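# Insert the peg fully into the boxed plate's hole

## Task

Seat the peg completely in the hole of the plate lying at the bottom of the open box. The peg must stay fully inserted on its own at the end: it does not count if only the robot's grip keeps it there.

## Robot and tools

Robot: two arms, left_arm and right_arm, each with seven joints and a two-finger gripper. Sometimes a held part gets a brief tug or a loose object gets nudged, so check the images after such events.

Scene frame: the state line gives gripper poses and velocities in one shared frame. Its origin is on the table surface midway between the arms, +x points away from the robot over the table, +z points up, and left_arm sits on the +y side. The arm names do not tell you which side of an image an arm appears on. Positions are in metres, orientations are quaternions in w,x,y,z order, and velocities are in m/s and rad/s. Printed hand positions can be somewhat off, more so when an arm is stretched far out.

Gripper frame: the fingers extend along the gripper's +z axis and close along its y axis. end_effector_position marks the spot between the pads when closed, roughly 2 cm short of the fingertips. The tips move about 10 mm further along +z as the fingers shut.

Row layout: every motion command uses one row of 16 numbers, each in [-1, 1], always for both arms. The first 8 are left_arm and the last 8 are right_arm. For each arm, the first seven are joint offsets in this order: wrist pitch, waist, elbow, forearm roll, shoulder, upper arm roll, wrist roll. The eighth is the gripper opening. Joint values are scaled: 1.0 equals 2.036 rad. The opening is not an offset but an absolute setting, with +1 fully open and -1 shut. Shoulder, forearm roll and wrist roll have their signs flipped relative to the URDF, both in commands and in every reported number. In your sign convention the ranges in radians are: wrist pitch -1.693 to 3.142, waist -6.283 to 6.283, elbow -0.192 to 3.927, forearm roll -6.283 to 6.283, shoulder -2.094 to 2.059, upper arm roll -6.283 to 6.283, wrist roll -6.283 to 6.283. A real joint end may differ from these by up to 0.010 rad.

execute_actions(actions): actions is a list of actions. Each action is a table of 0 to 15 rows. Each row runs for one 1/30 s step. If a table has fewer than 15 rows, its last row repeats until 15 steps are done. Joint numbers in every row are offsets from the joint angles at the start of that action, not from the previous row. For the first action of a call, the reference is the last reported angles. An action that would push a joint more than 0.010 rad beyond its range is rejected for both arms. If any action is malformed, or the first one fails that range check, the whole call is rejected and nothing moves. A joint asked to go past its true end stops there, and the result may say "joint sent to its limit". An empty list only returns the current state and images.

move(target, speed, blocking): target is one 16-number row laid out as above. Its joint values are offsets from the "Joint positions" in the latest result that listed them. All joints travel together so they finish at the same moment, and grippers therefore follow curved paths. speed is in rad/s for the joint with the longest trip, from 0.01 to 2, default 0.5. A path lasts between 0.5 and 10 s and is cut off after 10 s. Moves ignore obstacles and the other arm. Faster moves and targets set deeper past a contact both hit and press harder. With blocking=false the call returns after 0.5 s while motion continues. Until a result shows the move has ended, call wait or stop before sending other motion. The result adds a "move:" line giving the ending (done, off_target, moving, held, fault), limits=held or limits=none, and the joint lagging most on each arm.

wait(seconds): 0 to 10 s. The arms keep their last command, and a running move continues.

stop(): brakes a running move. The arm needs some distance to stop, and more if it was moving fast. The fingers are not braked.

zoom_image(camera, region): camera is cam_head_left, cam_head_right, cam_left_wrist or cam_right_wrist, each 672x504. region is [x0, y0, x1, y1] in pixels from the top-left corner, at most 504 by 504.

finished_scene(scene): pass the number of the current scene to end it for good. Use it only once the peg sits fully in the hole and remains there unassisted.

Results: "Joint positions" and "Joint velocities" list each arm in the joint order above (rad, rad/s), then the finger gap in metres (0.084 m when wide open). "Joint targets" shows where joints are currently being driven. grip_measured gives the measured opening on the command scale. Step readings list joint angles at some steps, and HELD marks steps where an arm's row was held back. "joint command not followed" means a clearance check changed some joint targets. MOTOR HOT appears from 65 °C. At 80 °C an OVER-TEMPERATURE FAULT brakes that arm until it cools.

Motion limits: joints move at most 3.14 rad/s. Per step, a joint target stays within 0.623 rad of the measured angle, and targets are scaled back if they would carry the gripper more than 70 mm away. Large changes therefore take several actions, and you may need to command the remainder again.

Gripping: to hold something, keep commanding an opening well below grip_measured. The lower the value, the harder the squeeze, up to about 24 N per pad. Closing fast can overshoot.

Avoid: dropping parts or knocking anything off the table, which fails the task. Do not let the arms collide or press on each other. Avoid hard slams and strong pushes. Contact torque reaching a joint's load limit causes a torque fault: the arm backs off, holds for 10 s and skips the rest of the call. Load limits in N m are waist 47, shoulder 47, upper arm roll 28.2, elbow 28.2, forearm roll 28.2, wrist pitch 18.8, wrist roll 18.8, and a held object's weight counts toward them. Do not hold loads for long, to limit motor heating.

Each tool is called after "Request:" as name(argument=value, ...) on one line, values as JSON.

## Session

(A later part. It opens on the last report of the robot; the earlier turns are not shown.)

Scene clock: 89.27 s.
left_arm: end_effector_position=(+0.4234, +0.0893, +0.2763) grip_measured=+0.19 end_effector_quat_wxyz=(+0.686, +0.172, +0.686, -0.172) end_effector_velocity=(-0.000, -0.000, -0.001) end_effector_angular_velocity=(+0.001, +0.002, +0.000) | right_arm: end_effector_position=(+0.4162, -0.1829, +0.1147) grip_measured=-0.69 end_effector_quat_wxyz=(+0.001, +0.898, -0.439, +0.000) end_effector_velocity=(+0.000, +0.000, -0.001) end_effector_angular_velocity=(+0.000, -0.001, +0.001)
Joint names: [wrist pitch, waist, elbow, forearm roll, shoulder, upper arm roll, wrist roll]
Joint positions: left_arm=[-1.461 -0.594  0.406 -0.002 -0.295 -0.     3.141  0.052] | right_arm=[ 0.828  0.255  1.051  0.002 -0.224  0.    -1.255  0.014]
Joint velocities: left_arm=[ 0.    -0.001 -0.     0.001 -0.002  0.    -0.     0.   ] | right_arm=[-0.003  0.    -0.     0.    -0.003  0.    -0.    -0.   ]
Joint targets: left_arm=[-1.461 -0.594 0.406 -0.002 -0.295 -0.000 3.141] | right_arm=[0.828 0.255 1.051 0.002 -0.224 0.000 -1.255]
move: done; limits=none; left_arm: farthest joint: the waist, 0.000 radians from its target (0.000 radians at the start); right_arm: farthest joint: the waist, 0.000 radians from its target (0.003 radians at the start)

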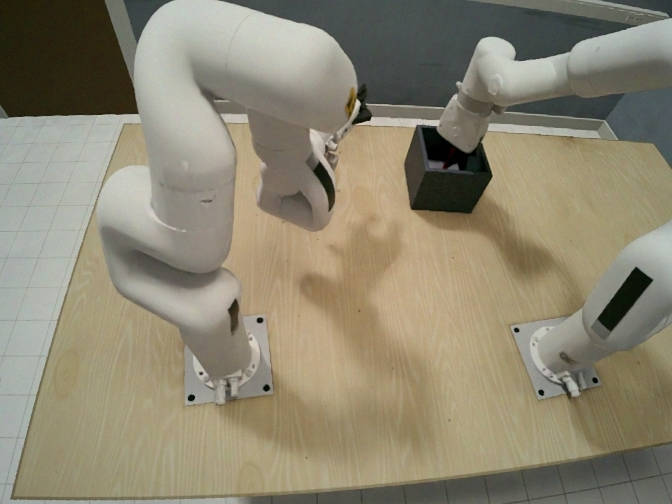

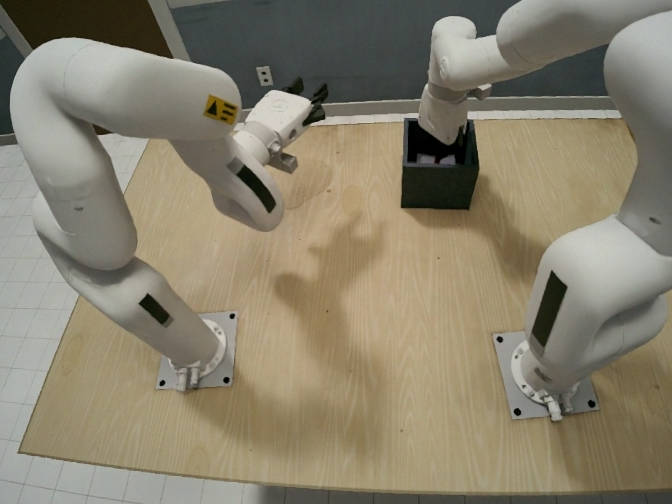

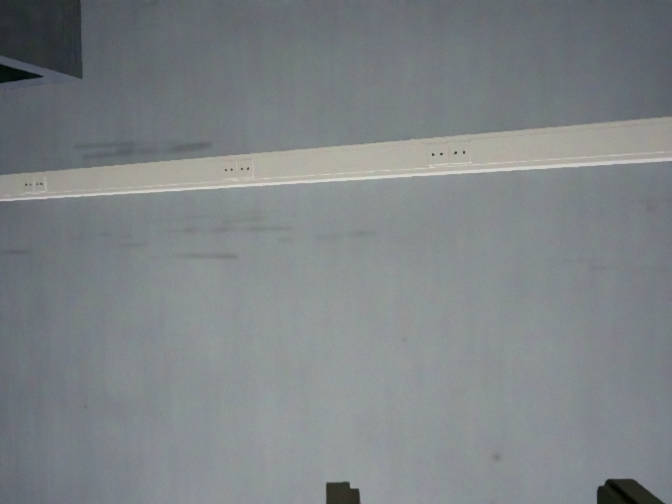

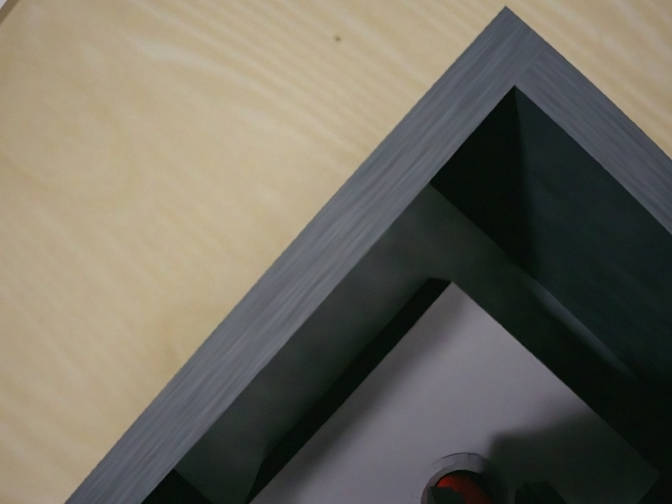

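Request:
move(target=[0,0,0,0,0,0,0,0.2,-0.0355,0.004,-0.0175,0,-0.018,0,0,-1], speed=0.05)

Request:
move(target=[0,0,0,0,0,0,0,0.2,0,0,0,0,0,0,0,-0.35])

Request:
move(target=[0,0,0,0,0,0,0,0.2,0.105,0,0.036,0,0.069,0,0,-0.35], speed=0.3)

Scene clock: 96.73 s.
left_arm: end_effector_position=(+0.4234, +0.0893, +0.2763) grip_measured=+0.19 end_effector_quat_wxyz=(+0.686, +0.172, +0.686, -0.172) end_effector_velocity=(+0.000, +0.000, +0.000) end_effector_angular_velocity=(-0.000, -0.001, +0.001) | right_arm: end_effector_position=(+0.4123, -0.1805, +0.0894) grip_measured=-0.69 end_effector_quat_wxyz=(+0.000, +0.900, -0.436, +0.001) end_effector_velocity=(-0.004, +0.005, -0.003) end_effector_angular_velocity=(-0.000, +0.008, +0.011)
Joint names: [wrist pitch, waist, elbow, forearm roll, shoulder, upper arm roll, wrist roll]
Joint positions: left_arm=[-1.461 -0.594  0.406 -0.002 -0.295 -0.     3.141  0.052] | right_arm=[ 0.755  0.263  1.017  0.002 -0.26  -0.    -1.255  0.014]
Joint velocities: left_arm=[-0.     0.    -0.     0.     0.001  0.    -0.     0.   ] | right_arm=[ 0.     0.005 -0.005 -0.002 -0.003  0.006  0.001  0.   ]
Joint targets: left_arm=[-1.461 -0.594 0.406 -0.002 -0.295 -0.000 3.141] | right_arm=[0.756 0.263 1.016 0.002 -0.261 0.000 -1.255]
move: done; limits=none; left_arm: farthest joint: the waist, 0.000 radians from its target (0.000 radians at the start); right_arm: farthest joint: the shoulder, 0.001 radians from its target (0.036 radians at the start)

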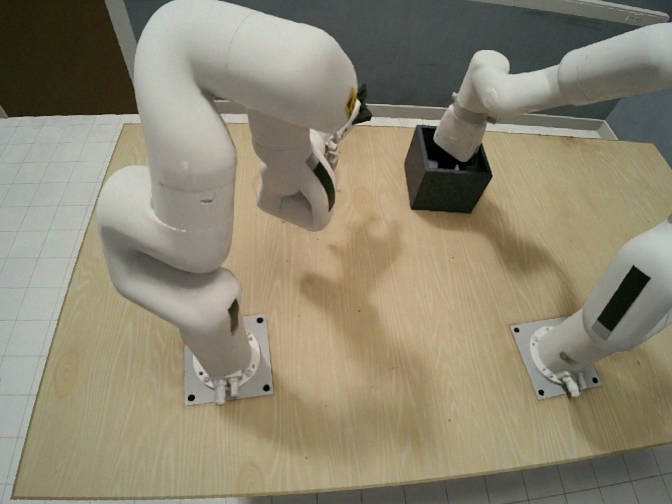

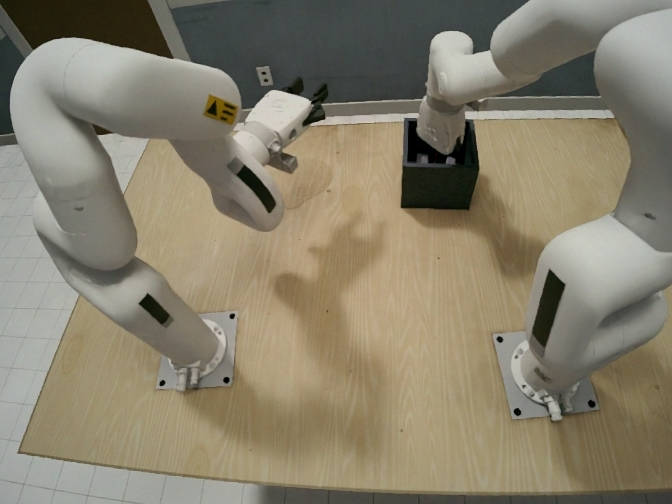

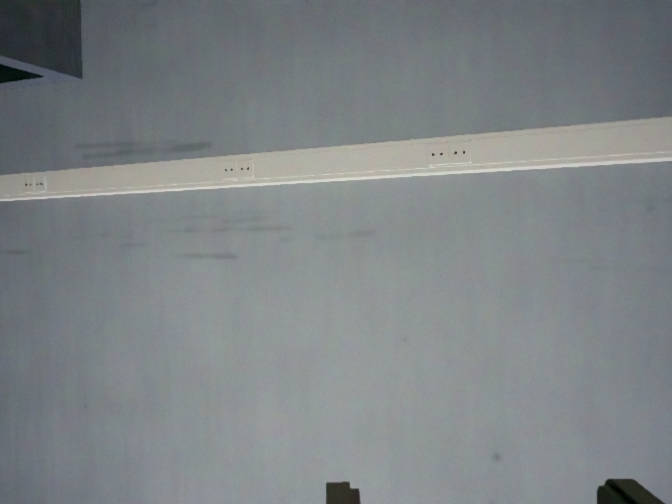

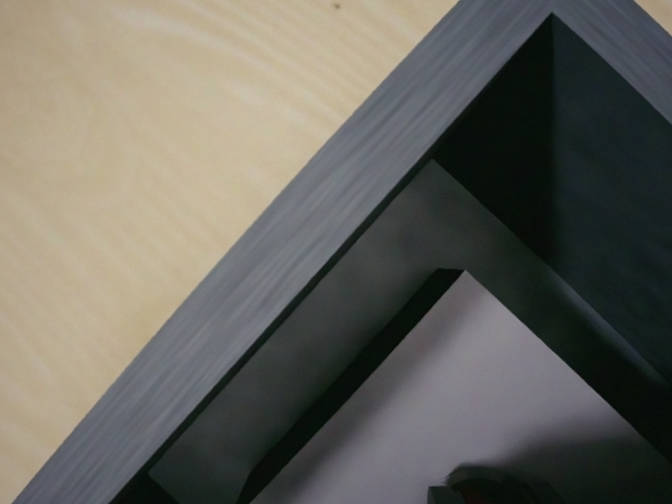

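Scene clock: 97.23 s.
left_arm: end_effector_position=(+0.4234, +0.0893, +0.2763) grip_measured=+0.19 end_effector_quat_wxyz=(+0.686, +0.172, +0.686, -0.172) end_effector_velocity=(-0.000, +0.000, +0.000) end_effector_angular_velocity=(-0.000, -0.001, +0.000) | right_arm: end_effector_position=(+0.4120, -0.1803, +0.0891) grip_measured=-0.37 end_effector_quat_wxyz=(+0.000, +0.900, -0.436, +0.001) end_effector_velocity=(+0.002, +0.000, +0.002) end_effector_angular_velocity=(+0.001, -0.005, -0.000)
Joint names: [wrist pitch, waist, elbow, forearm roll, shoulder, upper arm roll, wrist roll]
Joint positions: left_arm=[-1.461 -0.594  0.406 -0.002 -0.295 -0.     3.141  0.052] | right_arm=[ 0.755  0.263  1.016  0.002 -0.26  -0.    -1.255  0.028]
Joint velocities: left_arm=[-0.    -0.    -0.     0.001  0.    -0.     0.     0.   ] | right_arm=[-0.002 -0.     0.002  0.     0.002 -0.001  0.    -0.   ]
Joint targets: left_arm=[-1.461 -0.594 0.406 -0.002 -0.295 -0.000 3.141] | right_arm=[0.755 0.263 1.017 0.002 -0.260 -0.000 -1.255]
move: done; limits=none; left_arm: farthest joint: the waist, 0.000 radians from its target (0.000 radians at the start); right_arm: farthest joint: the elbow, 0.001 radians from its target (0.000 radians at the start)

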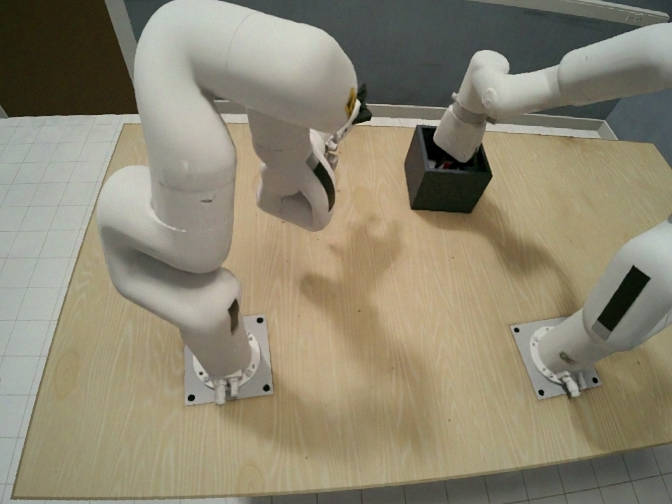

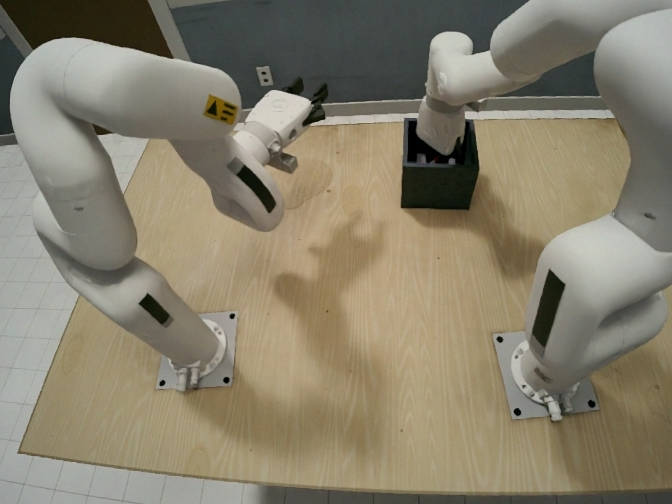

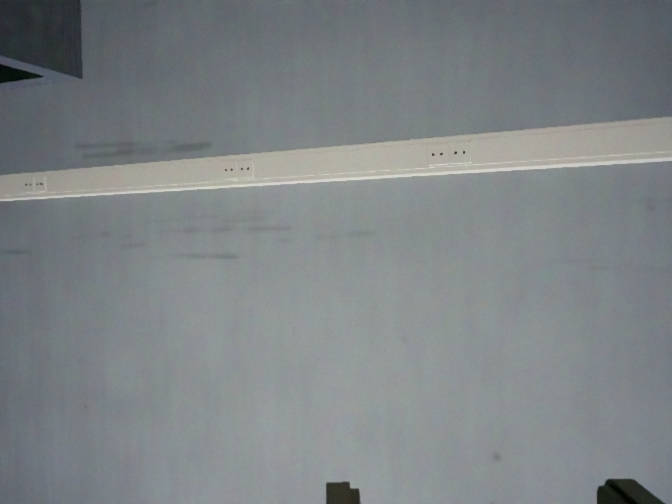

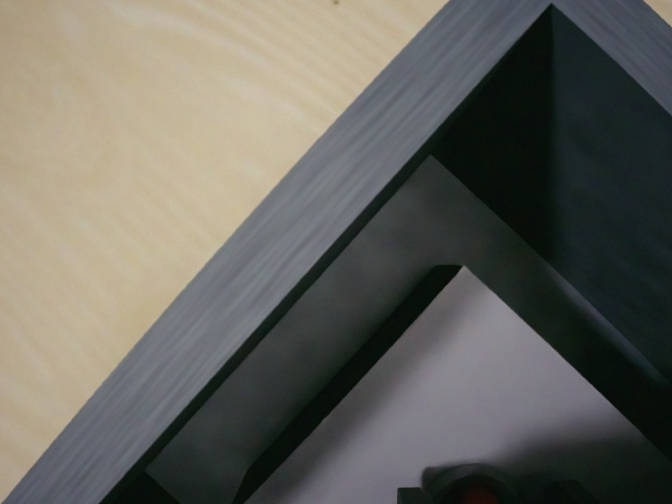

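Scene clock: 98.50 s.
left_arm: end_effector_position=(+0.4234, +0.0893, +0.2763) grip_measured=+0.19 end_effector_quat_wxyz=(+0.686, +0.172, +0.686, -0.172) end_effector_velocity=(-0.000, -0.000, +0.000) end_effector_angular_velocity=(+0.001, -0.001, -0.001) | right_arm: end_effector_position=(+0.4081, -0.1818, +0.1701) grip_measured=-0.37 end_effector_quat_wxyz=(+0.001, +0.900, -0.436, +0.001) end_effector_velocity=(+0.000, +0.001, +0.003) end_effector_angular_velocity=(+0.001, -0.003, +0.002)
Joint names: [wrist pitch, waist, elbow, forearm roll, shoulder, upper arm roll, wrist roll]
Joint positions: left_arm=[-1.461 -0.594  0.406 -0.002 -0.295 -0.     3.141  0.052] | right_arm=[ 0.969  0.263  1.089  0.002 -0.12  -0.    -1.255  0.028]
Joint velocities: left_arm=[-0.    -0.    -0.    -0.     0.001  0.    -0.001  0.   ] | right_arm=[ 0.003  0.001  0.002  0.     0.004 -0.     0.001  0.   ]
Joint targets: left_arm=[-1.461 -0.594 0.406 -0.002 -0.295 -0.000 3.141] | right_arm=[0.969 0.263 1.089 0.002 -0.120 -0.000 -1.255]
move: done; limits=none; left_arm: farthest joint: the waist, 0.000 radians from its target (0.000 radians at the start); right_arm: farthest joint: the shoulder, 0.001 radians from its target (0.141 radians at the start)

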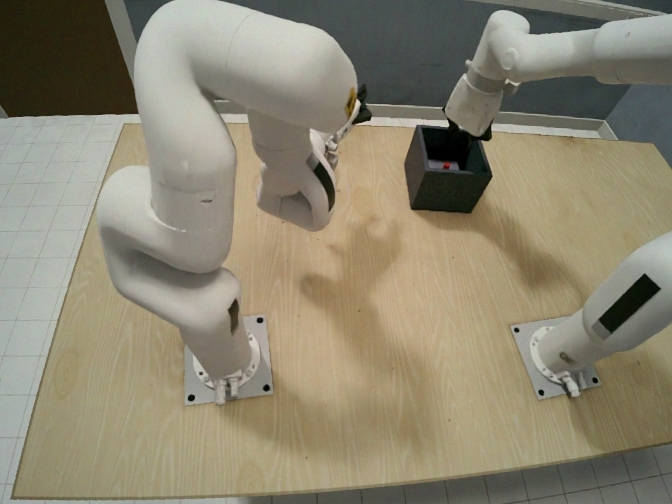

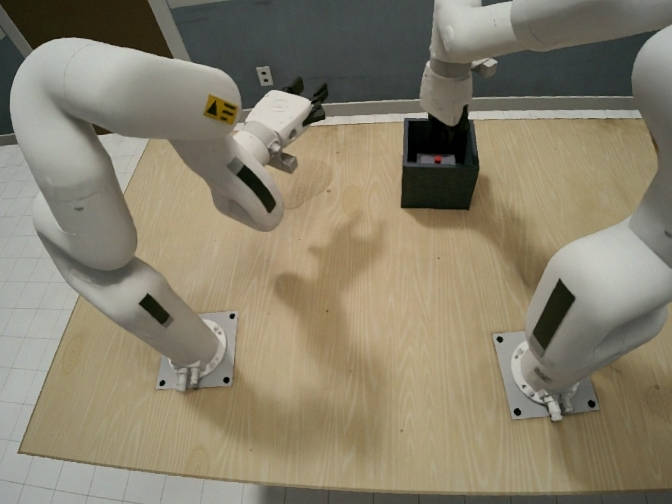

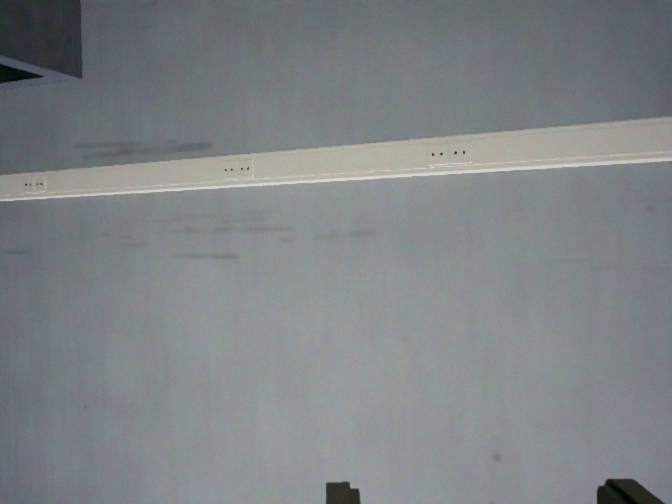

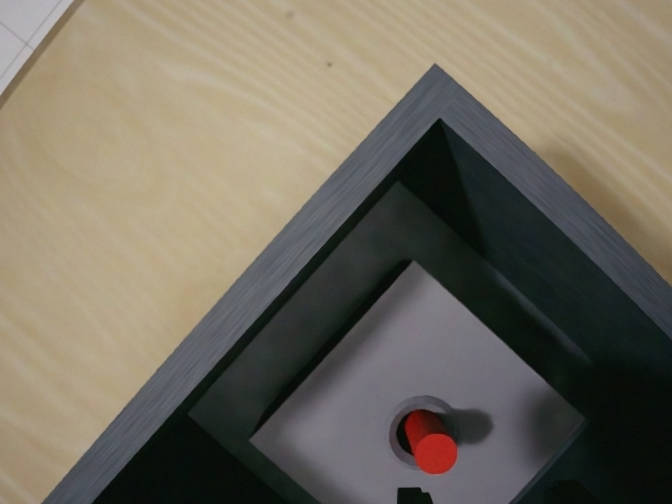

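Same appearance as scene 1; quick press check to z≈.104.

Request:
move(target=[0,0,0,0,0,0,0,0.2,-0.087,0,-0.031,0,-0.056,0,0,-1], speed=0.12)

Request:
move(target=[0,0,0,0,0,0,0,0.2,0.06,0,0.021,0,0.039,0,0,-1], speed=0.3)

Scene clock: 103.70 s.
left_arm: end_effector_position=(+0.4234, +0.0893, +0.2763) grip_measured=+0.19 end_effector_quat_wxyz=(+0.686, +0.172, +0.686, -0.172) end_effector_velocity=(+0.000, +0.000, -0.001) end_effector_angular_velocity=(+0.001, +0.002, +0.000) | right_arm: end_effector_position=(+0.4142, -0.1795, +0.1063) grip_measured=-1.00 end_effector_quat_wxyz=(-0.003, +0.900, -0.436, +0.003) end_effector_velocity=(-0.001, -0.000, -0.002) end_effector_angular_velocity=(-0.002, +0.003, +0.002)
Joint names: [wrist pitch, waist, elbow, forearm roll, shoulder, upper arm roll, wrist roll]
Joint positions: left_arm=[-1.461 -0.594  0.406 -0.002 -0.295 -0.     3.141  0.052] | right_arm=[ 0.791  0.263  1.03   0.002 -0.231 -0.    -1.255  0.   ]
Joint velocities: left_arm=[-0.     0.     0.    -0.    -0.002 -0.    -0.     0.   ] | right_arm=[-0.003  0.001 -0.003  0.    -0.003 -0.     0.     0.   ]
Joint targets: left_arm=[-1.461 -0.594 0.406 -0.002 -0.295 -0.000 3.141] | right_arm=[0.792 0.263 1.026 0.002 -0.234 -0.000 -1.255]
move: done; limits=none; left_arm: farthest joint: the waist, 0.000 radians from its target (0.000 radians at the start); right_arm: farthest joint: the elbow, 0.004 radians from its target (0.064 radians at the start)

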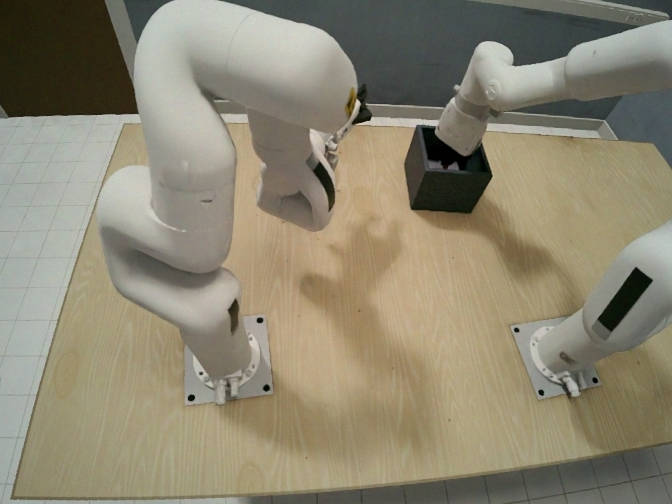

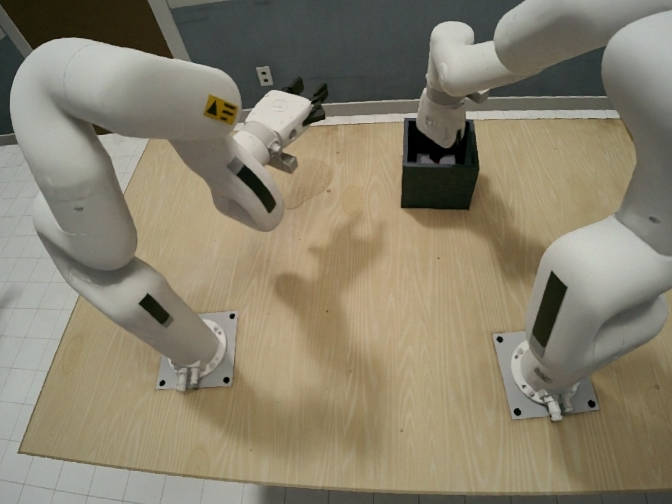

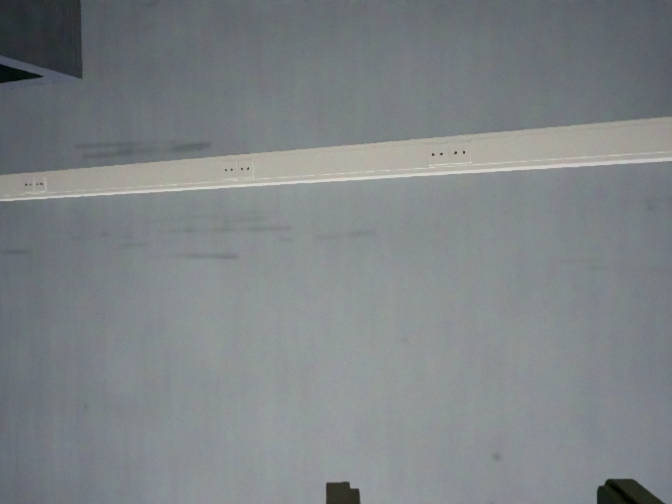

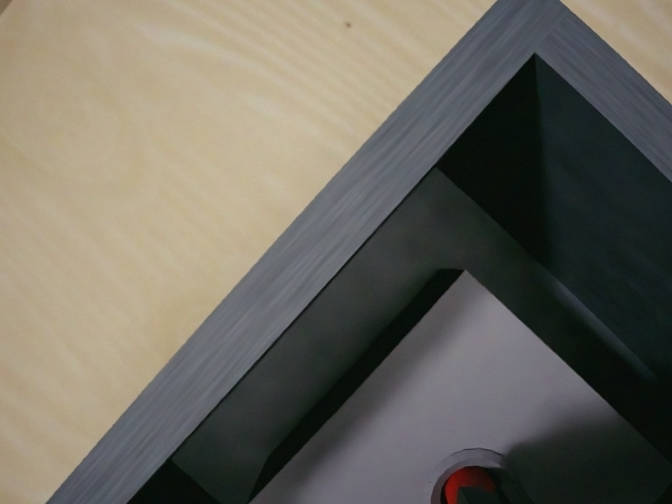

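Scene clock: 104.67 s.
left_arm: end_effector_position=(+0.4234, +0.0893, +0.2763) grip_measured=+0.19 end_effector_quat_wxyz=(+0.686, +0.172, +0.686, -0.172) end_effector_velocity=(+0.000, +0.000, +0.000) end_effector_angular_velocity=(-0.001, -0.000, +0.001) | right_arm: end_effector_position=(+0.4123, -0.1803, +0.1523) grip_measured=-1.00 end_effector_quat_wxyz=(-0.002, +0.900, -0.436, +0.003) end_effector_velocity=(+0.001, +0.000, +0.003) end_effector_angular_velocity=(+0.002, -0.005, -0.002)
Joint names: [wrist pitch, waist, elbow, forearm roll, shoulder, upper arm roll, wrist roll]
Joint positions: left_arm=[-1.461 -0.594  0.406 -0.002 -0.295 -0.     3.141  0.052] | right_arm=[ 0.913  0.263  1.073  0.002 -0.152 -0.    -1.255  0.   ]
Joint velocities: left_arm=[ 0.     0.     0.     0.001  0.001  0.     0.001 -0.   ] | right_arm=[ 0.001 -0.     0.003 -0.     0.003 -0.    -0.001  0.   ]
Joint targets: left_arm=[-1.461 -0.594 0.406 -0.002 -0.295 -0.000 3.141] | right_arm=[0.913 0.263 1.073 0.002 -0.151 -0.000 -1.255]
move: done; limits=none; left_arm: farthest joint: the waist, 0.000 radians from its target (0.000 radians at the start); right_arm: farthest joint: the waist, 0.000 radians from its target (0.000 radians at the start)

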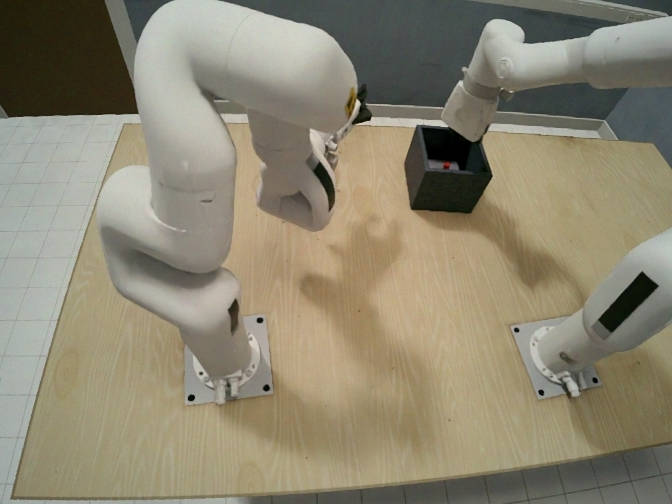

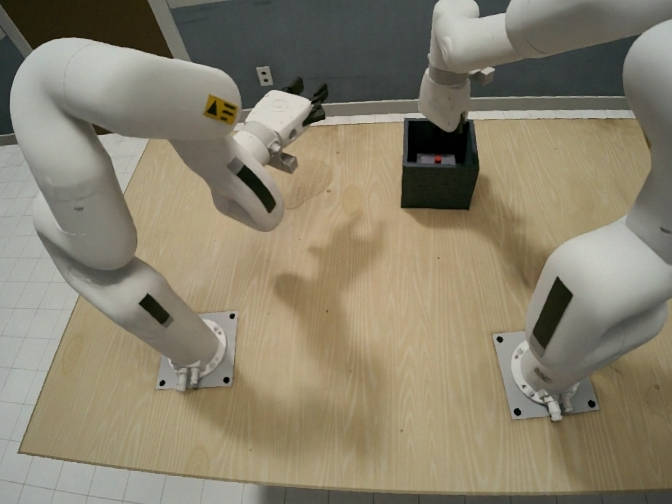

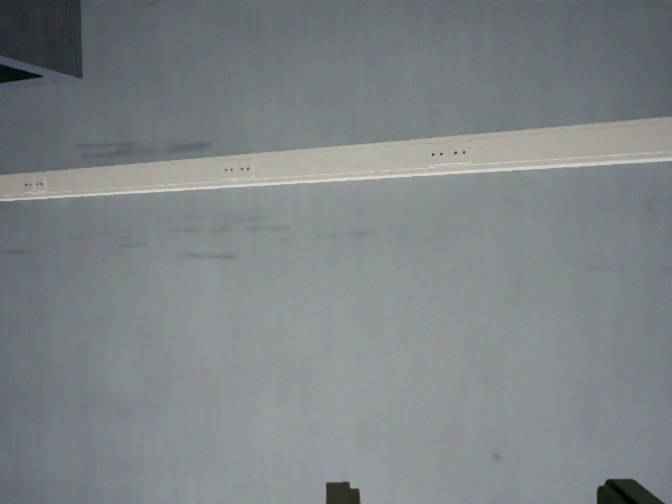

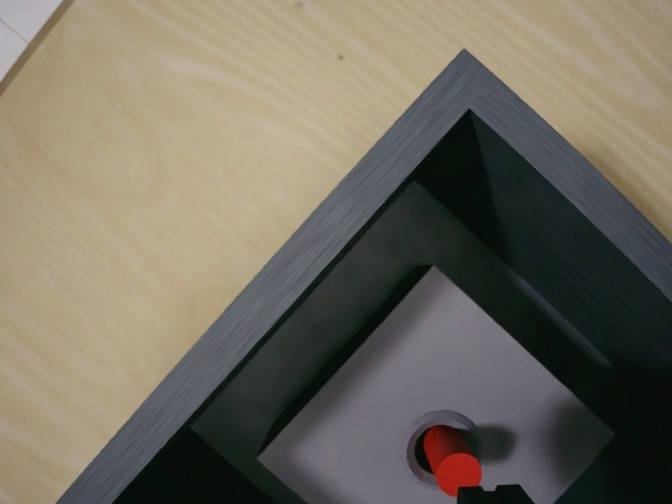

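Request:
finished_scene(scene=2)

The scene is finished: the task was done.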